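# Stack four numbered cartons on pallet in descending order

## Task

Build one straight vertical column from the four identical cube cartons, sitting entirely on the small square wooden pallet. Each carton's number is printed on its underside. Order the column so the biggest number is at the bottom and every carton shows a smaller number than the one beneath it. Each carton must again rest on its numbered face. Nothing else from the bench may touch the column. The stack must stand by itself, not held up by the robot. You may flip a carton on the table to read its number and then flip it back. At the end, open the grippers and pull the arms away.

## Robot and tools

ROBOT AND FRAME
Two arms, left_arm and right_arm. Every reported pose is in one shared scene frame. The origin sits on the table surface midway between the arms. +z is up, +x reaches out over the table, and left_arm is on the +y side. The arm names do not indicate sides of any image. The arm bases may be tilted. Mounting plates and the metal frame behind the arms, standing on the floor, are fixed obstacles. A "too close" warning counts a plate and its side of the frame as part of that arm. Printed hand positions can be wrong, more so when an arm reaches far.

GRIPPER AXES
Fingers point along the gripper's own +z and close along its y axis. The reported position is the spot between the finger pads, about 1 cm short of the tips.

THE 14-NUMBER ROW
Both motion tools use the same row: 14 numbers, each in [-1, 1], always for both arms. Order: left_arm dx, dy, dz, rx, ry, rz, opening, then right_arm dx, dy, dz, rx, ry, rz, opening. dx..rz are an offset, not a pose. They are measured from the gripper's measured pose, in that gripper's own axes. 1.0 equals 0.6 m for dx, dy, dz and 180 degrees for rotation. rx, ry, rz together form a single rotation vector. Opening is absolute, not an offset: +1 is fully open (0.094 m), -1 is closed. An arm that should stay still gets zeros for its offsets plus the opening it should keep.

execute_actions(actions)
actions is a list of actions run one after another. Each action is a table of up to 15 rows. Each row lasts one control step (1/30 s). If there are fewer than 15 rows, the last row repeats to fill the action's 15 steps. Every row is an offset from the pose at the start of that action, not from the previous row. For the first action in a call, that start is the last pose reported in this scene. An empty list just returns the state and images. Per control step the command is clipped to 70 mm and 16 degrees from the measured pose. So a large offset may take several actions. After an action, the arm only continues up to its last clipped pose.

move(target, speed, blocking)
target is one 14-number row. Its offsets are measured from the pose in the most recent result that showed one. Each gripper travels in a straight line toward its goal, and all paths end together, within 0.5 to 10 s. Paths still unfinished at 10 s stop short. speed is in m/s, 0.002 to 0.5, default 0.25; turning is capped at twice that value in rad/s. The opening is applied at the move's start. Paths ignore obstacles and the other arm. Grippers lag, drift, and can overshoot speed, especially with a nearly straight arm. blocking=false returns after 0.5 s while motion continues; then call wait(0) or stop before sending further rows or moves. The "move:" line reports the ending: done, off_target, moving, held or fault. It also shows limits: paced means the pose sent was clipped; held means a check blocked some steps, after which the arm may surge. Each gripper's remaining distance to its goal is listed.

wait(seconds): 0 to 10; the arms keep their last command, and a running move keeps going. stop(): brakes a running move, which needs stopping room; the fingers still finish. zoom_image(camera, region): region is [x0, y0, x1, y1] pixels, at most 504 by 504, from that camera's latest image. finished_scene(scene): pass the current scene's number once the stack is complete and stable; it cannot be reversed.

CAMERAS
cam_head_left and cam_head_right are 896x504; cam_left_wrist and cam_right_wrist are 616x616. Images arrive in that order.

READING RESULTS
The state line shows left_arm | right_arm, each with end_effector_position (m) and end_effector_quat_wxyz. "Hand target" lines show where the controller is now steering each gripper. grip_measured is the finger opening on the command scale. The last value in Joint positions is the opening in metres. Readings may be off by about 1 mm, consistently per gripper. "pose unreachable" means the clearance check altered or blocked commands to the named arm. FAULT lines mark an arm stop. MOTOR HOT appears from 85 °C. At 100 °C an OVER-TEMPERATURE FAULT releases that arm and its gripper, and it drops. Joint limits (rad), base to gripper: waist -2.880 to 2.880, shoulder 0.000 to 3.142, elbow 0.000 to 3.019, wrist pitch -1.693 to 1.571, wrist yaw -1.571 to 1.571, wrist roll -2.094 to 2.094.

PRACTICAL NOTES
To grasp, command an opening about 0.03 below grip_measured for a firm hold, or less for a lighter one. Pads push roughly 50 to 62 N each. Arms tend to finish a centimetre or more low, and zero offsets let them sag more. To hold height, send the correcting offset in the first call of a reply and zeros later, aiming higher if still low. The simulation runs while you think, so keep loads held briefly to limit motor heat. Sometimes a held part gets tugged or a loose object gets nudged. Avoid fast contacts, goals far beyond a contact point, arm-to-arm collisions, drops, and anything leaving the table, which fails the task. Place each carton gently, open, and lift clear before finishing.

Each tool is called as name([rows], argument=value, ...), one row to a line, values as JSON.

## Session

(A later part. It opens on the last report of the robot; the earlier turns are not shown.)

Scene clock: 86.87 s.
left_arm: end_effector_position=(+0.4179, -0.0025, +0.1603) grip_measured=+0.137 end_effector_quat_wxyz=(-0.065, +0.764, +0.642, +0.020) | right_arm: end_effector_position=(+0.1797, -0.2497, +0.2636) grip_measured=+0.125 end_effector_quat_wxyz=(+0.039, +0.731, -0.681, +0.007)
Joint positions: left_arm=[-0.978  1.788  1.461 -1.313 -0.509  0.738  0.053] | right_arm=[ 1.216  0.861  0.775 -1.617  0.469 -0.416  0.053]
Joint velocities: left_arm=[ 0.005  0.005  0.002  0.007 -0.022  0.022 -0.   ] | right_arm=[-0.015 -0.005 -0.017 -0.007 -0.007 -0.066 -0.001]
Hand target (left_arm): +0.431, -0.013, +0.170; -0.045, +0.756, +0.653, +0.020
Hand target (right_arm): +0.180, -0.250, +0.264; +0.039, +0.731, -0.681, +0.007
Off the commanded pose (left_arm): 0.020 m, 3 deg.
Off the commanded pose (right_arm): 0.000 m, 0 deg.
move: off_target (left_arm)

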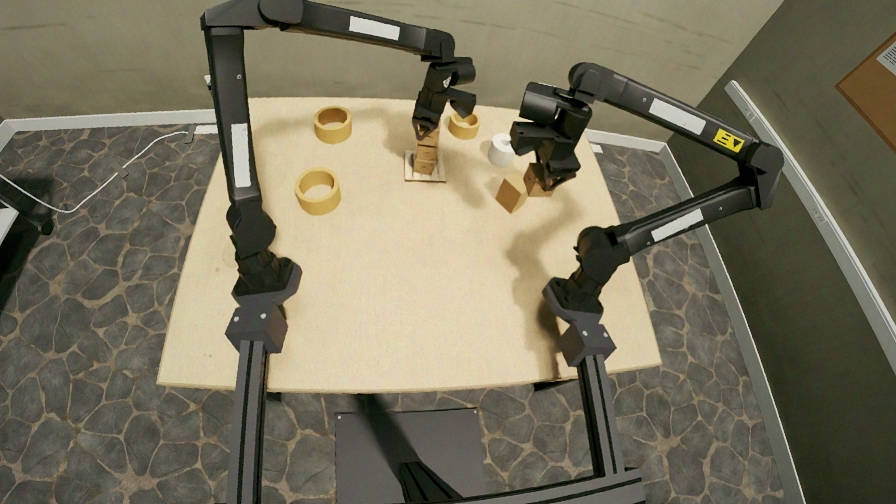

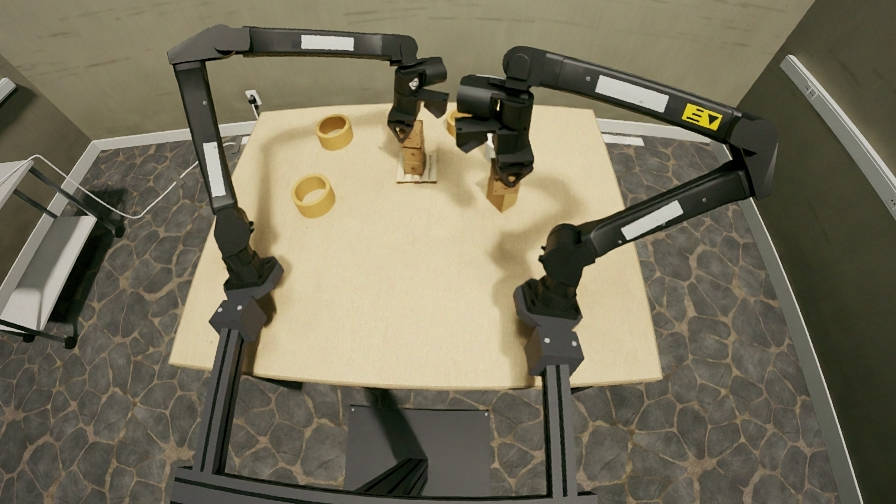

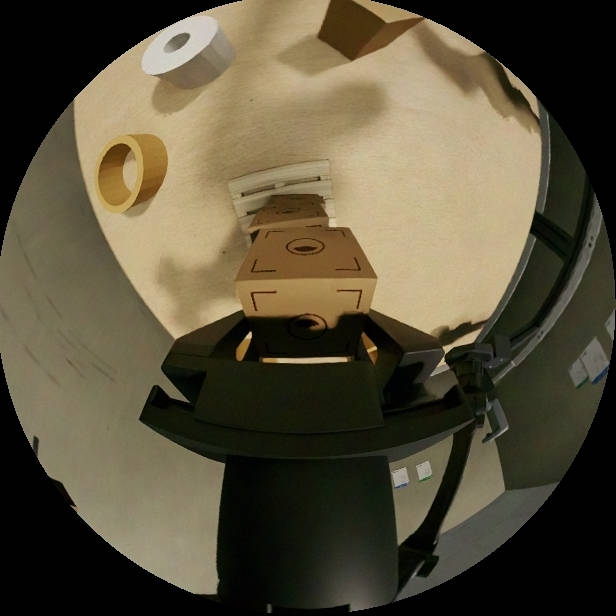

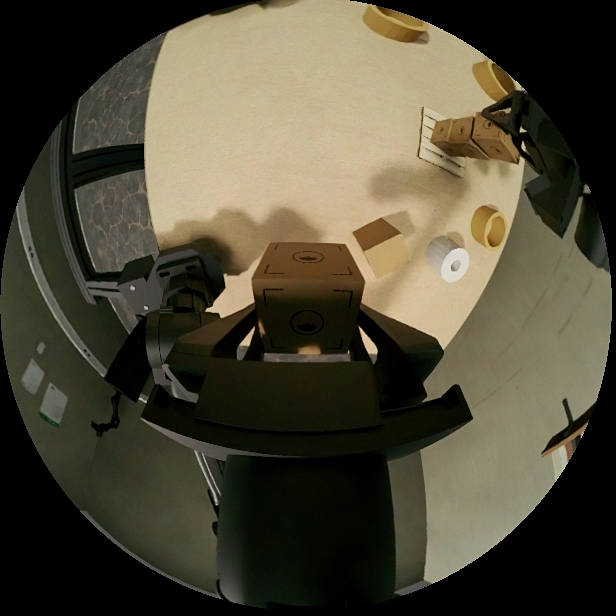

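move(target=[-0.006,0.01,0.03,0,0,-0.01,0.09,0,0,0,0,0,0,0.08], speed=0.03)

move(target=[0,0,0,0,0,0,1,0,0,0,0,0,0,0.08])

move(target=[0,0.01,-0.17,0,0,0,1,0,0,0,0,0,0,0.08], speed=0.15)

move(target=[0.45,-0.25,0,0,0,0,1,0,0,0,0,0,0,0.08])

move(target=[0,0,0,0,0,0,1,-0.33,-0.44,0,0.015,-0.015,0.02,0.08])

zoom_image(camera="cam_head_left", region=[370,70,490,190])

Scene clock: 88.27 s.
left_arm: end_effector_position=(+0.4208, -0.0030, +0.1496) grip_measured=+0.137 end_effector_quat_wxyz=(-0.061, +0.758, +0.649, +0.020) | right_arm: end_effector_position=(+0.1797, -0.2497, +0.2636) grip_measured=+0.125 end_effector_quat_wxyz=(+0.039, +0.731, -0.681, +0.007)
Joint positions: left_arm=[-0.965  1.797  1.451 -1.28  -0.509  0.738  0.053] | right_arm=[ 1.216  0.861  0.775 -1.617  0.469 -0.416  0.053]
Joint velocities: left_arm=[-0.015 -0.005 -0.002 -0.002 -0.037 -0.007  0.001] | right_arm=[-0.015 -0.015  0.017  0.022 -0.066  0.007  0.001]
Hand target (left_arm): +0.422, -0.005, +0.142; -0.064, +0.753, +0.654, +0.021
Hand target (right_arm): +0.180, -0.250, +0.264; +0.039, +0.731, -0.681, +0.007
Off the commanded pose (left_arm): 0.008 m, 1 deg.
Off the commanded pose (right_arm): 0.000 m, 0 deg.
move: done

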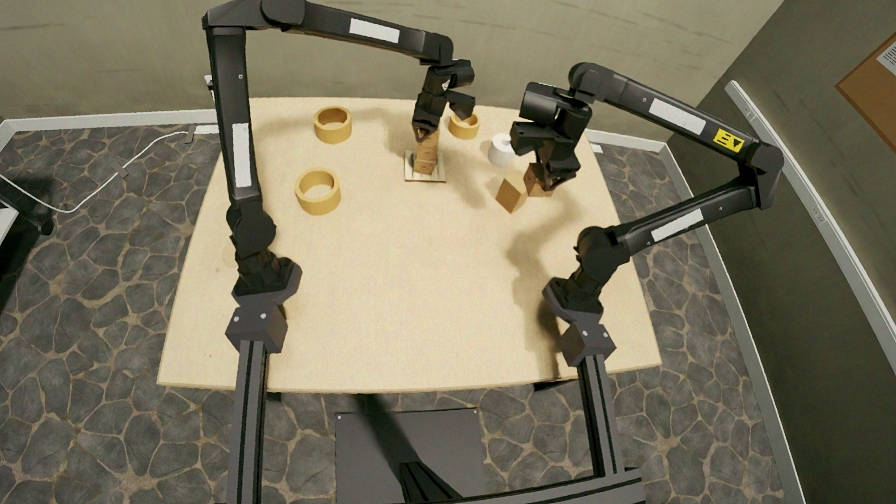

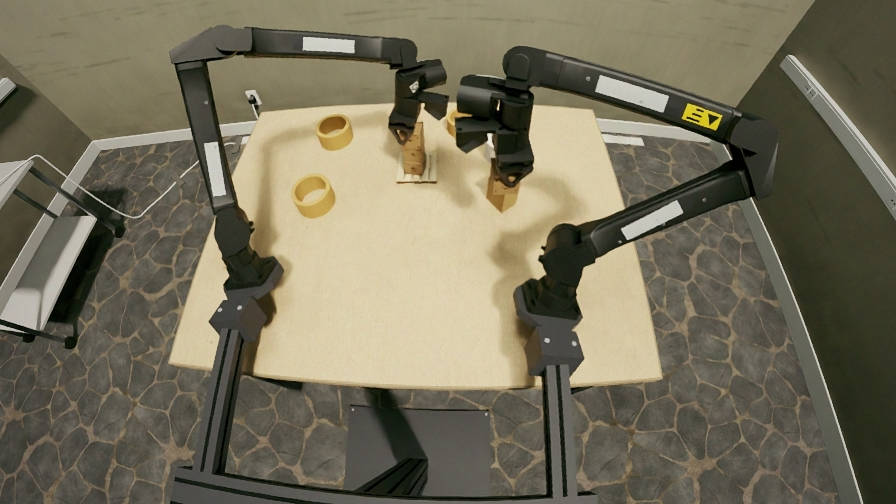

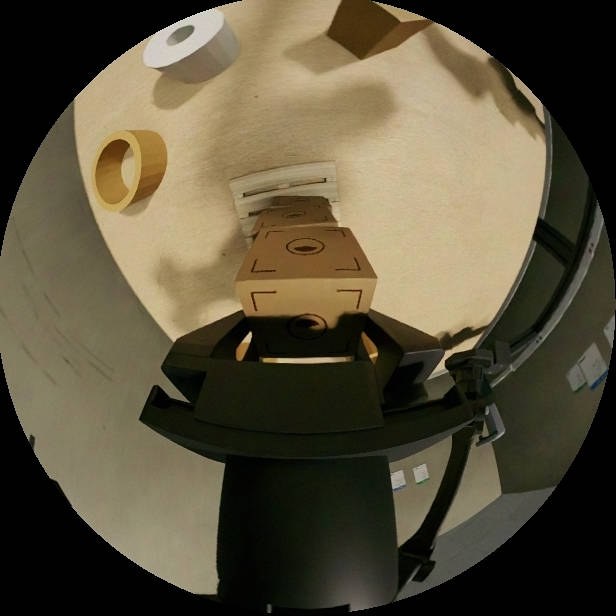

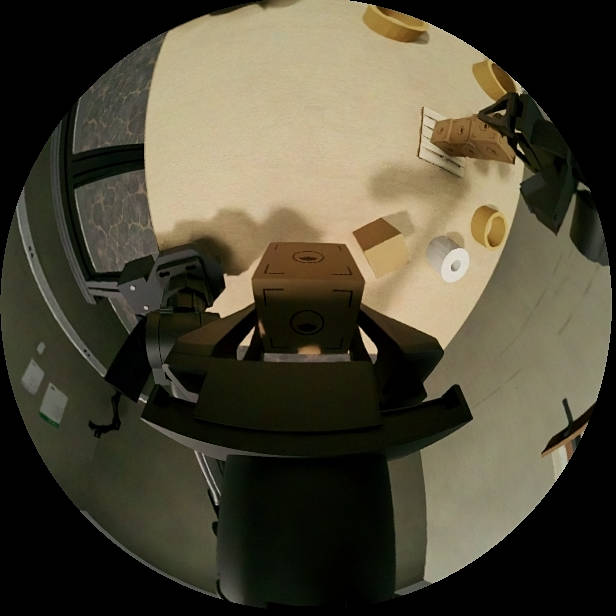

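Scene clock: 88.77 s.
left_arm: end_effector_position=(+0.4208, -0.0030, +0.1496) grip_measured=+1.000 end_effector_quat_wxyz=(-0.061, +0.758, +0.649, +0.020) | right_arm: end_effector_position=(+0.1797, -0.2497, +0.2636) grip_measured=+0.125 end_effector_quat_wxyz=(+0.039, +0.731, -0.681, +0.007)
Joint positions: left_arm=[-0.965  1.797  1.451 -1.28  -0.509  0.738  0.094] | right_arm=[ 1.216  0.861  0.775 -1.617  0.469 -0.416  0.053]
Joint velocities: left_arm=[-0.015 -0.015 -0.007  0.002 -0.125  0.037  0.   ] | right_arm=[-0.034 -0.015 -0.012 -0.012 -0.037  0.022 -0.   ]
Hand target (left_arm): +0.421, -0.003, +0.150; -0.061, +0.758, +0.649, +0.020
Hand target (right_arm): +0.180, -0.250, +0.264; +0.039, +0.731, -0.681, +0.007
Off the commanded pose (left_arm): 0.000 m, 0 deg.
Off the commanded pose (right_arm): 0.000 m, 0 deg.
move: done

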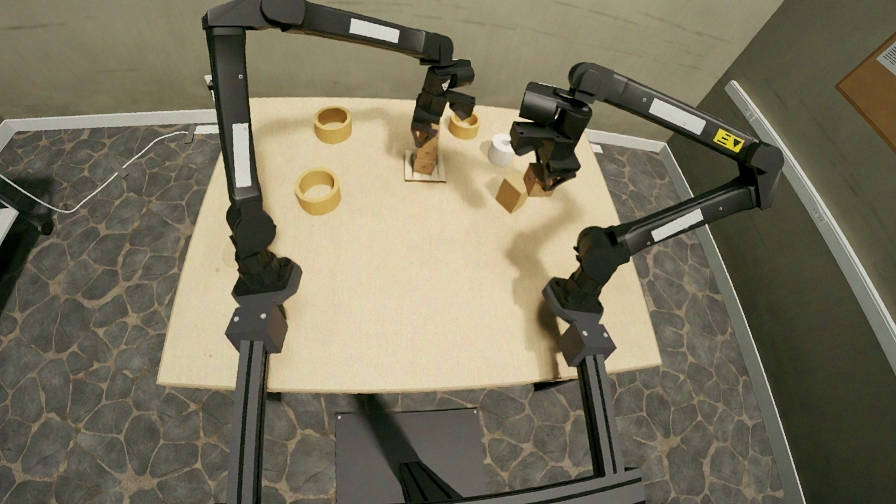

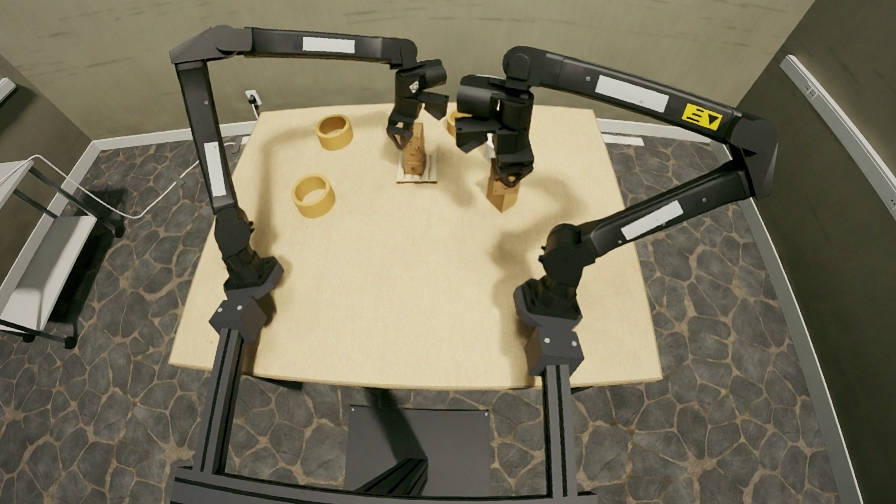

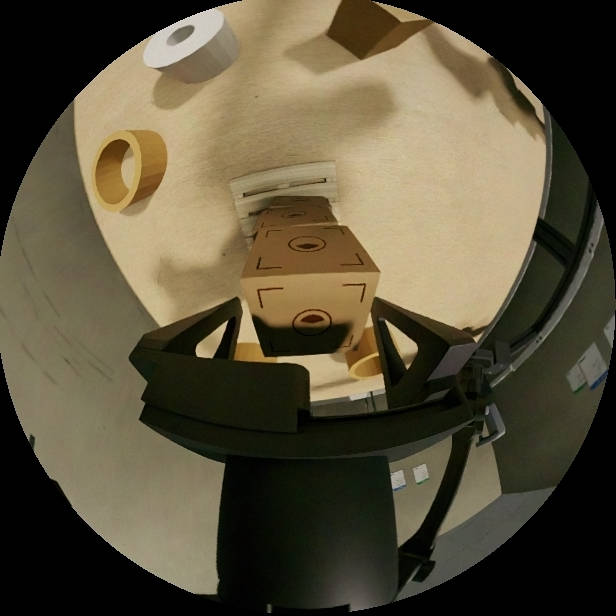

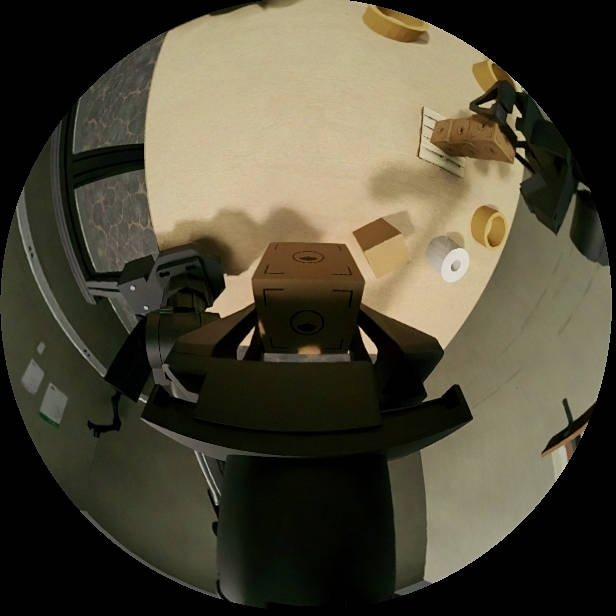

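Scene clock: 89.87 s.
left_arm: end_effector_position=(+0.4229, -0.0116, +0.2301) grip_measured=+1.000 end_effector_quat_wxyz=(-0.081, +0.766, +0.638, +0.025) | right_arm: end_effector_position=(+0.1797, -0.2497, +0.2636) grip_measured=+0.125 end_effector_quat_wxyz=(+0.039, +0.731, -0.681, +0.007)
Joint positions: left_arm=[-1.042  1.794  1.633 -1.553 -0.506  0.655  0.094] | right_arm=[ 1.216  0.861  0.775 -1.617  0.469 -0.416  0.053]
Joint velocities: left_arm=[ 0.005 -0.015 -0.022 -0.012  0.007 -0.051  0.   ] | right_arm=[ 0.005 -0.005  0.002 -0.017 -0.037 -0.022 -0.   ]
Hand target (left_arm): +0.431, -0.015, +0.251; -0.061, +0.758, +0.649, +0.020
Hand target (right_arm): +0.180, -0.250, +0.264; +0.039, +0.731, -0.681, +0.007
Off the commanded pose (left_arm): 0.023 m, 3 deg.
Off the commanded pose (right_arm): 0.000 m, 0 deg.
move: off_target (left_arm)

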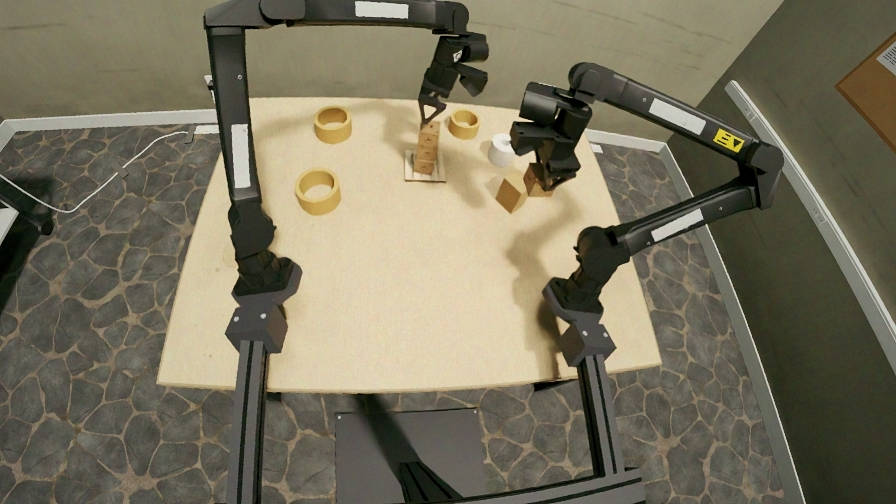

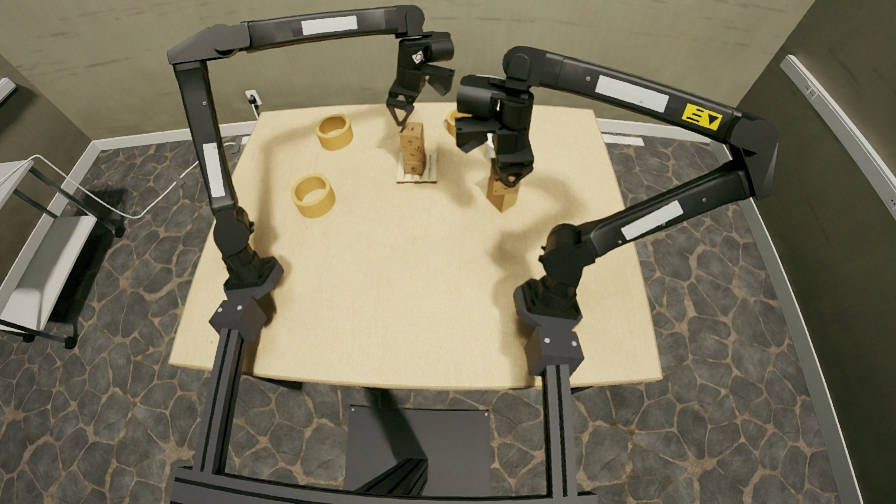

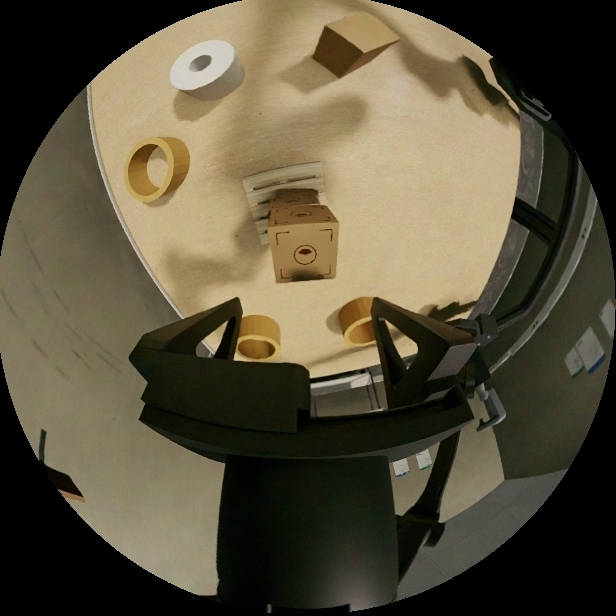

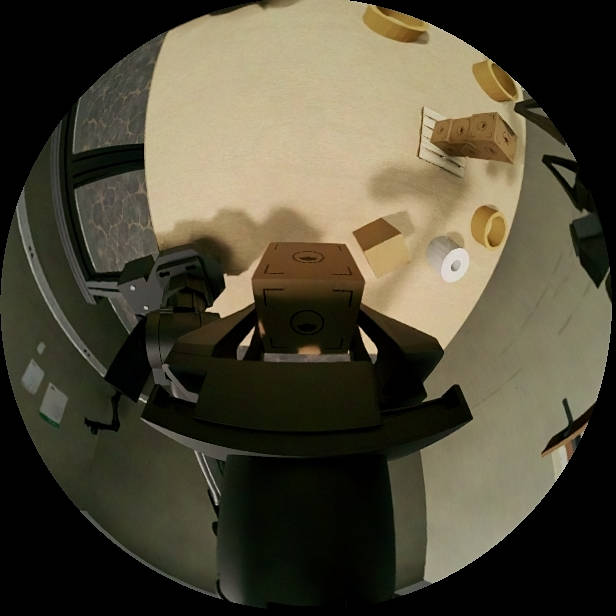

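Scene clock: 91.63 s.
left_arm: end_effector_position=(+0.3246, +0.2760, +0.2817) grip_measured=+1.000 end_effector_quat_wxyz=(-0.075, +0.761, +0.644, +0.023) | right_arm: end_effector_position=(+0.1797, -0.2497, +0.2636) grip_measured=+0.125 end_effector_quat_wxyz=(+0.039, +0.731, -0.681, +0.007)
Joint positions: left_arm=[-0.879  0.964  0.986 -1.632 -0.518  0.833  0.094] | right_arm=[ 1.216  0.861  0.775 -1.617  0.469 -0.416  0.053]
Joint velocities: left_arm=[-0.005 -0.005  0.002 -0.007 -0.007 -0.007  0.   ] | right_arm=[ 0.015 -0.005  0.012 -0.007  0.007 -0.022  0.   ]
Hand target (left_arm): +0.325, +0.277, +0.281; -0.081, +0.766, +0.638, +0.024
Hand target (right_arm): +0.180, -0.250, +0.264; +0.039, +0.731, -0.681, +0.007
Off the commanded pose (left_arm): 0.002 m, 1 deg.
Off the commanded pose (right_arm): 0.000 m, 0 deg.
move: done

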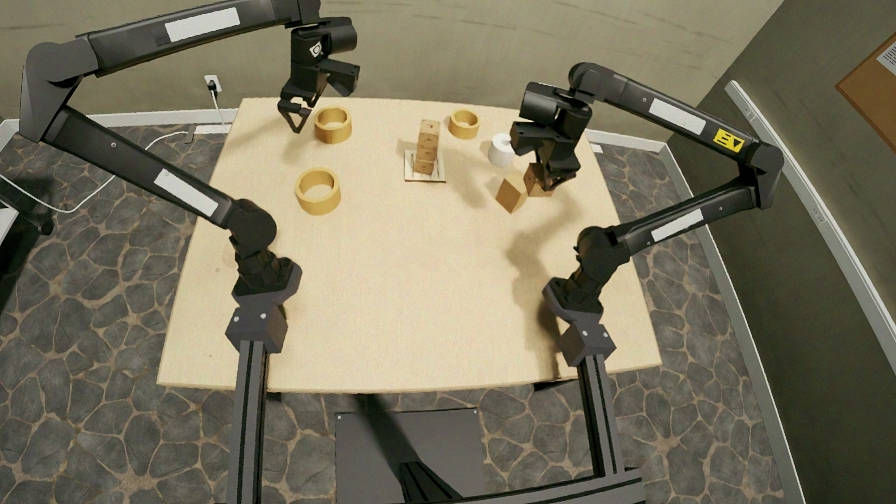

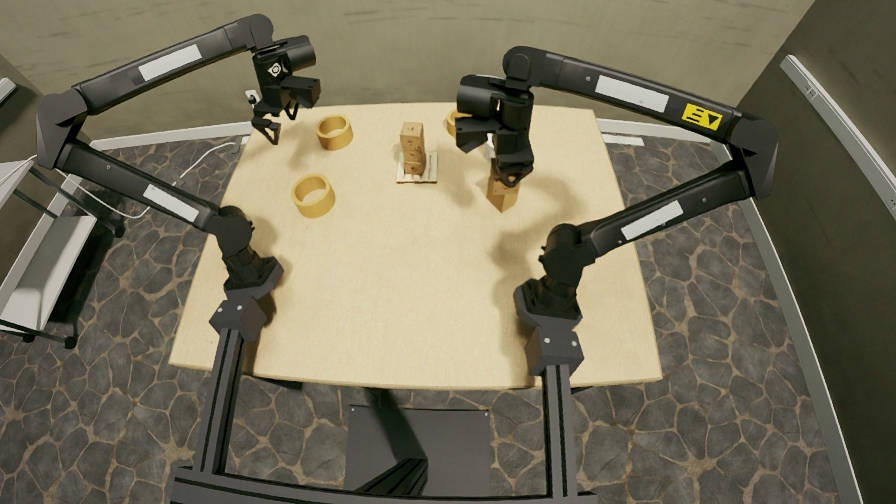

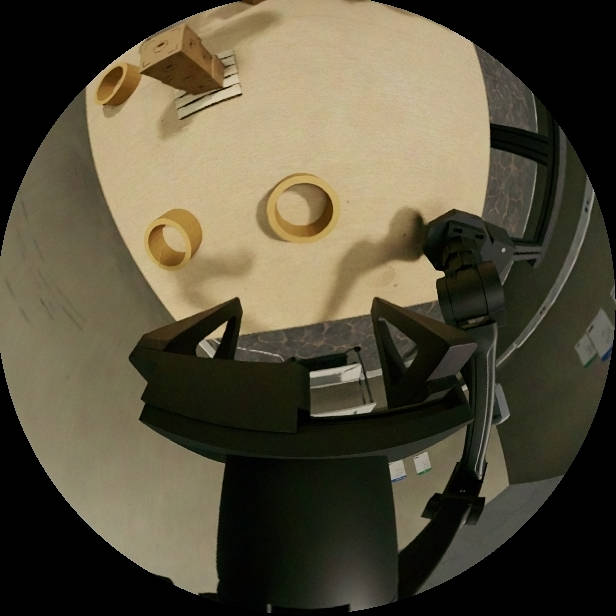

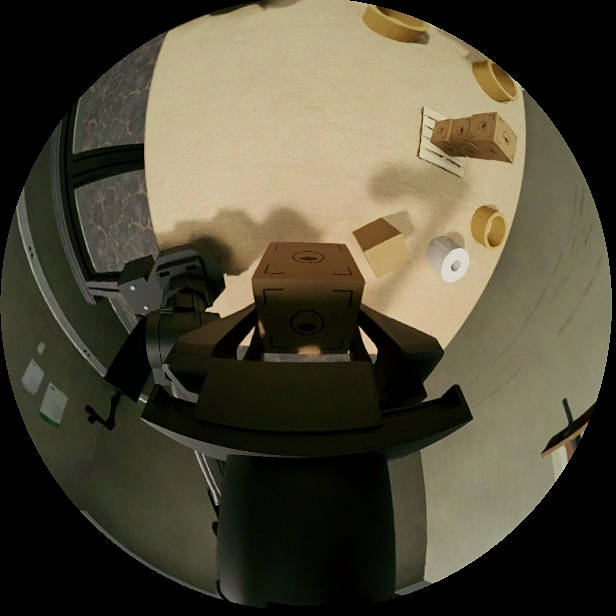

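Scene clock: 93.40 s.
left_arm: end_effector_position=(+0.3238, +0.2762, +0.2808) grip_measured=+1.000 end_effector_quat_wxyz=(-0.077, +0.762, +0.643, +0.023) | right_arm: end_effector_position=(+0.4132, -0.0387, +0.2383) grip_measured=+0.125 end_effector_quat_wxyz=(+0.012, +0.714, -0.700, +0.005)
Joint positions: left_arm=[-0.879  0.964  0.984 -1.632 -0.518  0.833  0.094] | right_arm=[ 0.947  1.616  1.493 -1.378  0.487 -0.695  0.053]
Joint velocities: left_arm=[-0.005 -0.005  0.002  0.007 -0.037  0.022  0.   ] | right_arm=[ 0.015  0.005 -0.017  0.007 -0.037 -0.051 -0.   ]
Hand target (left_arm): +0.325, +0.276, +0.282; -0.075, +0.761, +0.644, +0.023
Hand target (right_arm): +0.430, -0.036, +0.245; +0.003, +0.710, -0.704, +0.004
Off the commanded pose (left_arm): 0.001 m, 0 deg.
Off the commanded pose (right_arm): 0.016 m, 1 deg.
move: off_target (right_arm)

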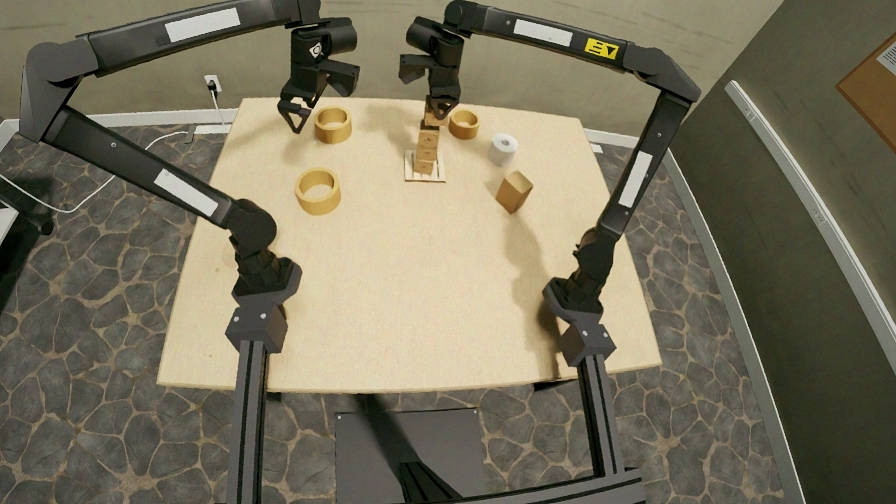

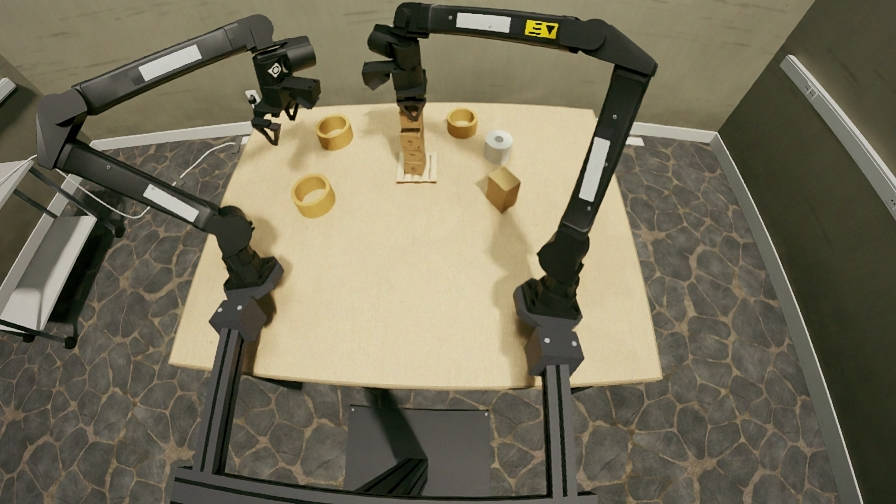

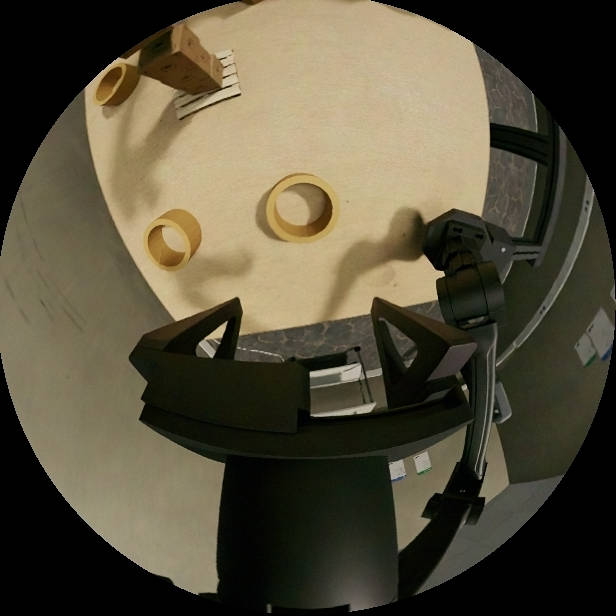

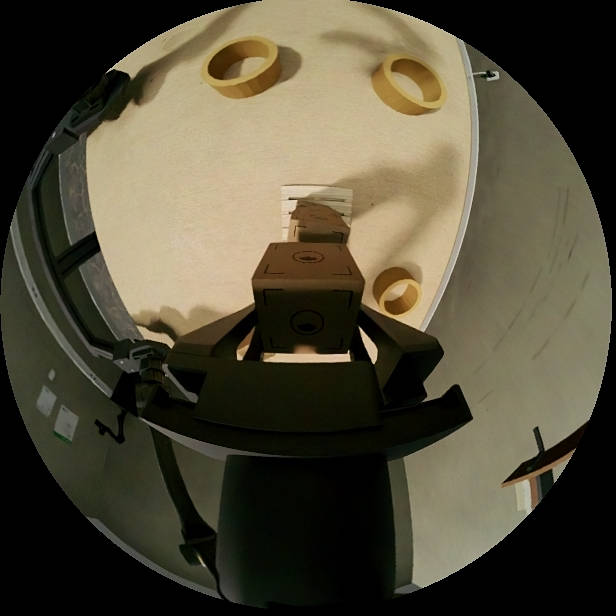

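Region (370, 70, 490, 190) of cam_head_left's 896x504 image, scaled by 4.200, with more detail than that image has.

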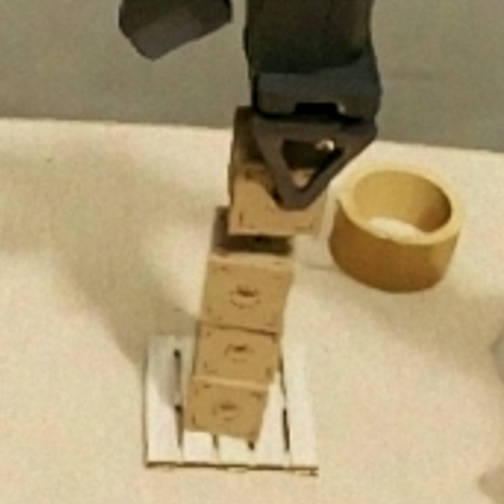

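move(target=[0,0,0,0,0,0,1,-0.02,-0.025,0.04,0,0,0.055,0.08], speed=0.05)

zoom_image(camera="cam_head_left", region=[370,70,490,190])

zoom_image(camera="cam_left_wrist", region=[90,0,250,130])

Scene clock: 95.63 s.
left_arm: end_effector_position=(+0.3238, +0.2762, +0.2808) grip_measured=+1.000 end_effector_quat_wxyz=(-0.077, +0.762, +0.643, +0.023) | right_arm: end_effector_position=(+0.4185, -0.0307, +0.2211) grip_measured=+0.125 end_effector_quat_wxyz=(+0.011, +0.664, -0.748, +0.006)
Joint positions: left_arm=[-0.879  0.964  0.984 -1.632 -0.518  0.833  0.094] | right_arm=[ 0.933  1.648  1.493 -1.337  0.486 -0.573  0.053]
Joint velocities: left_arm=[ 0.005 -0.005 -0.012 -0.002  0.066  0.022  0.   ] | right_arm=[-0.015 -0.015  0.017 -0.012 -0.022 -0.022 -0.001]
Hand target (left_arm): +0.324, +0.276, +0.281; -0.077, +0.762, +0.643, +0.023
Hand target (right_arm): +0.428, -0.028, +0.214; -0.011, -0.651, +0.759, -0.006
Off the commanded pose (left_arm): 0.000 m, 0 deg.
Off the commanded pose (right_arm): 0.012 m, 2 deg.
move: off_target (right_arm)

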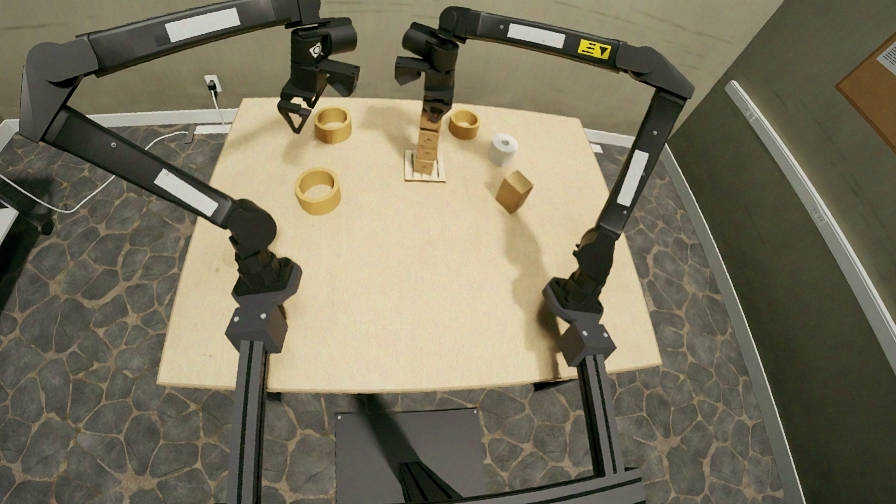

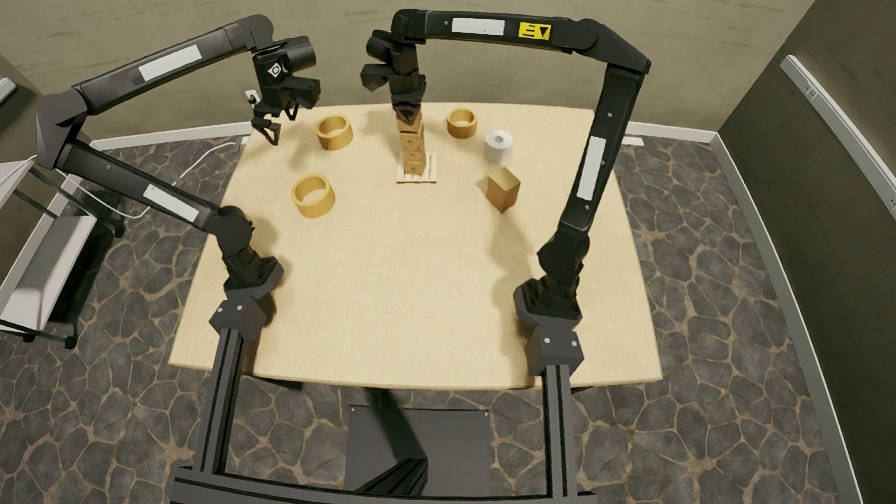

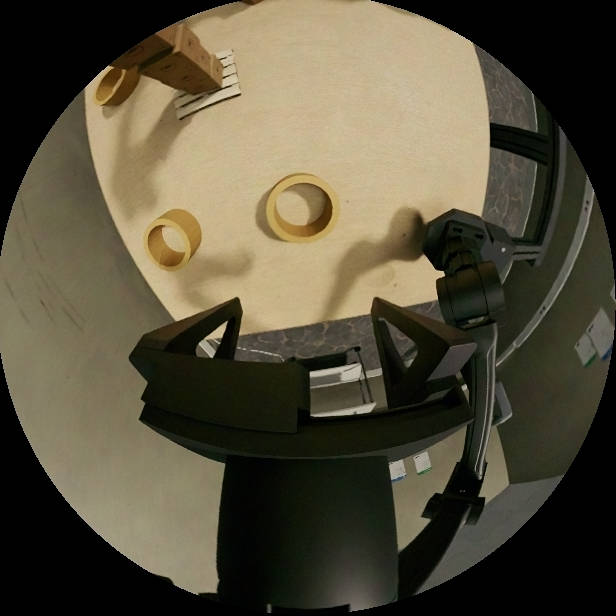

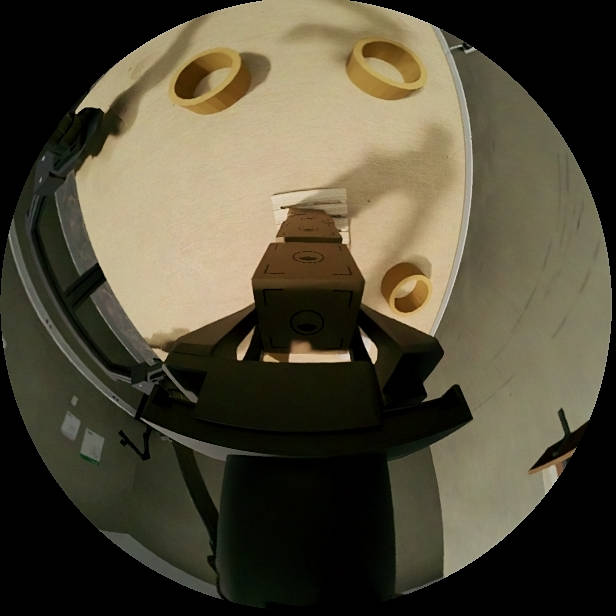

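Region (370, 70, 490, 190) of cam_head_left's 896x504 image, scaled by 4.200, with more detail than that image has.

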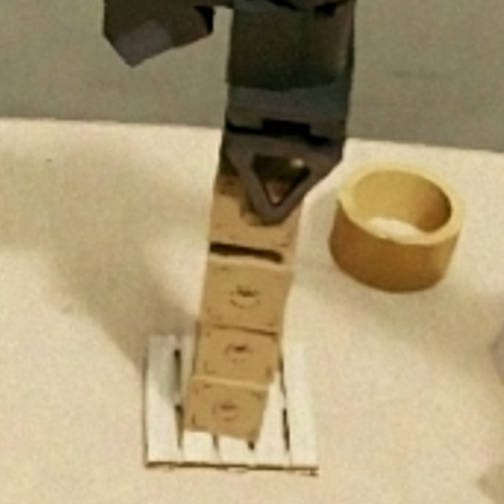

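Region (90, 0, 250, 130) of cam_left_wrist's 616x616 image, scaled by 3.150, with more detail than that image has; it fills the top 410 rows of this view, and the rest is white.

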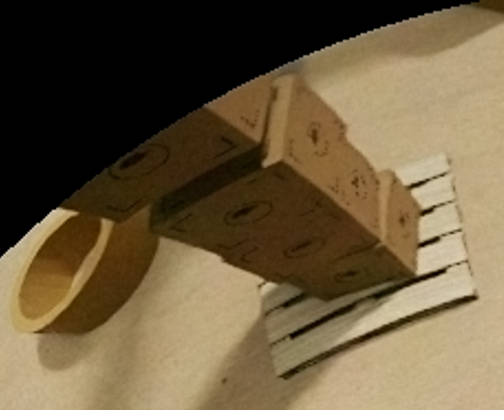

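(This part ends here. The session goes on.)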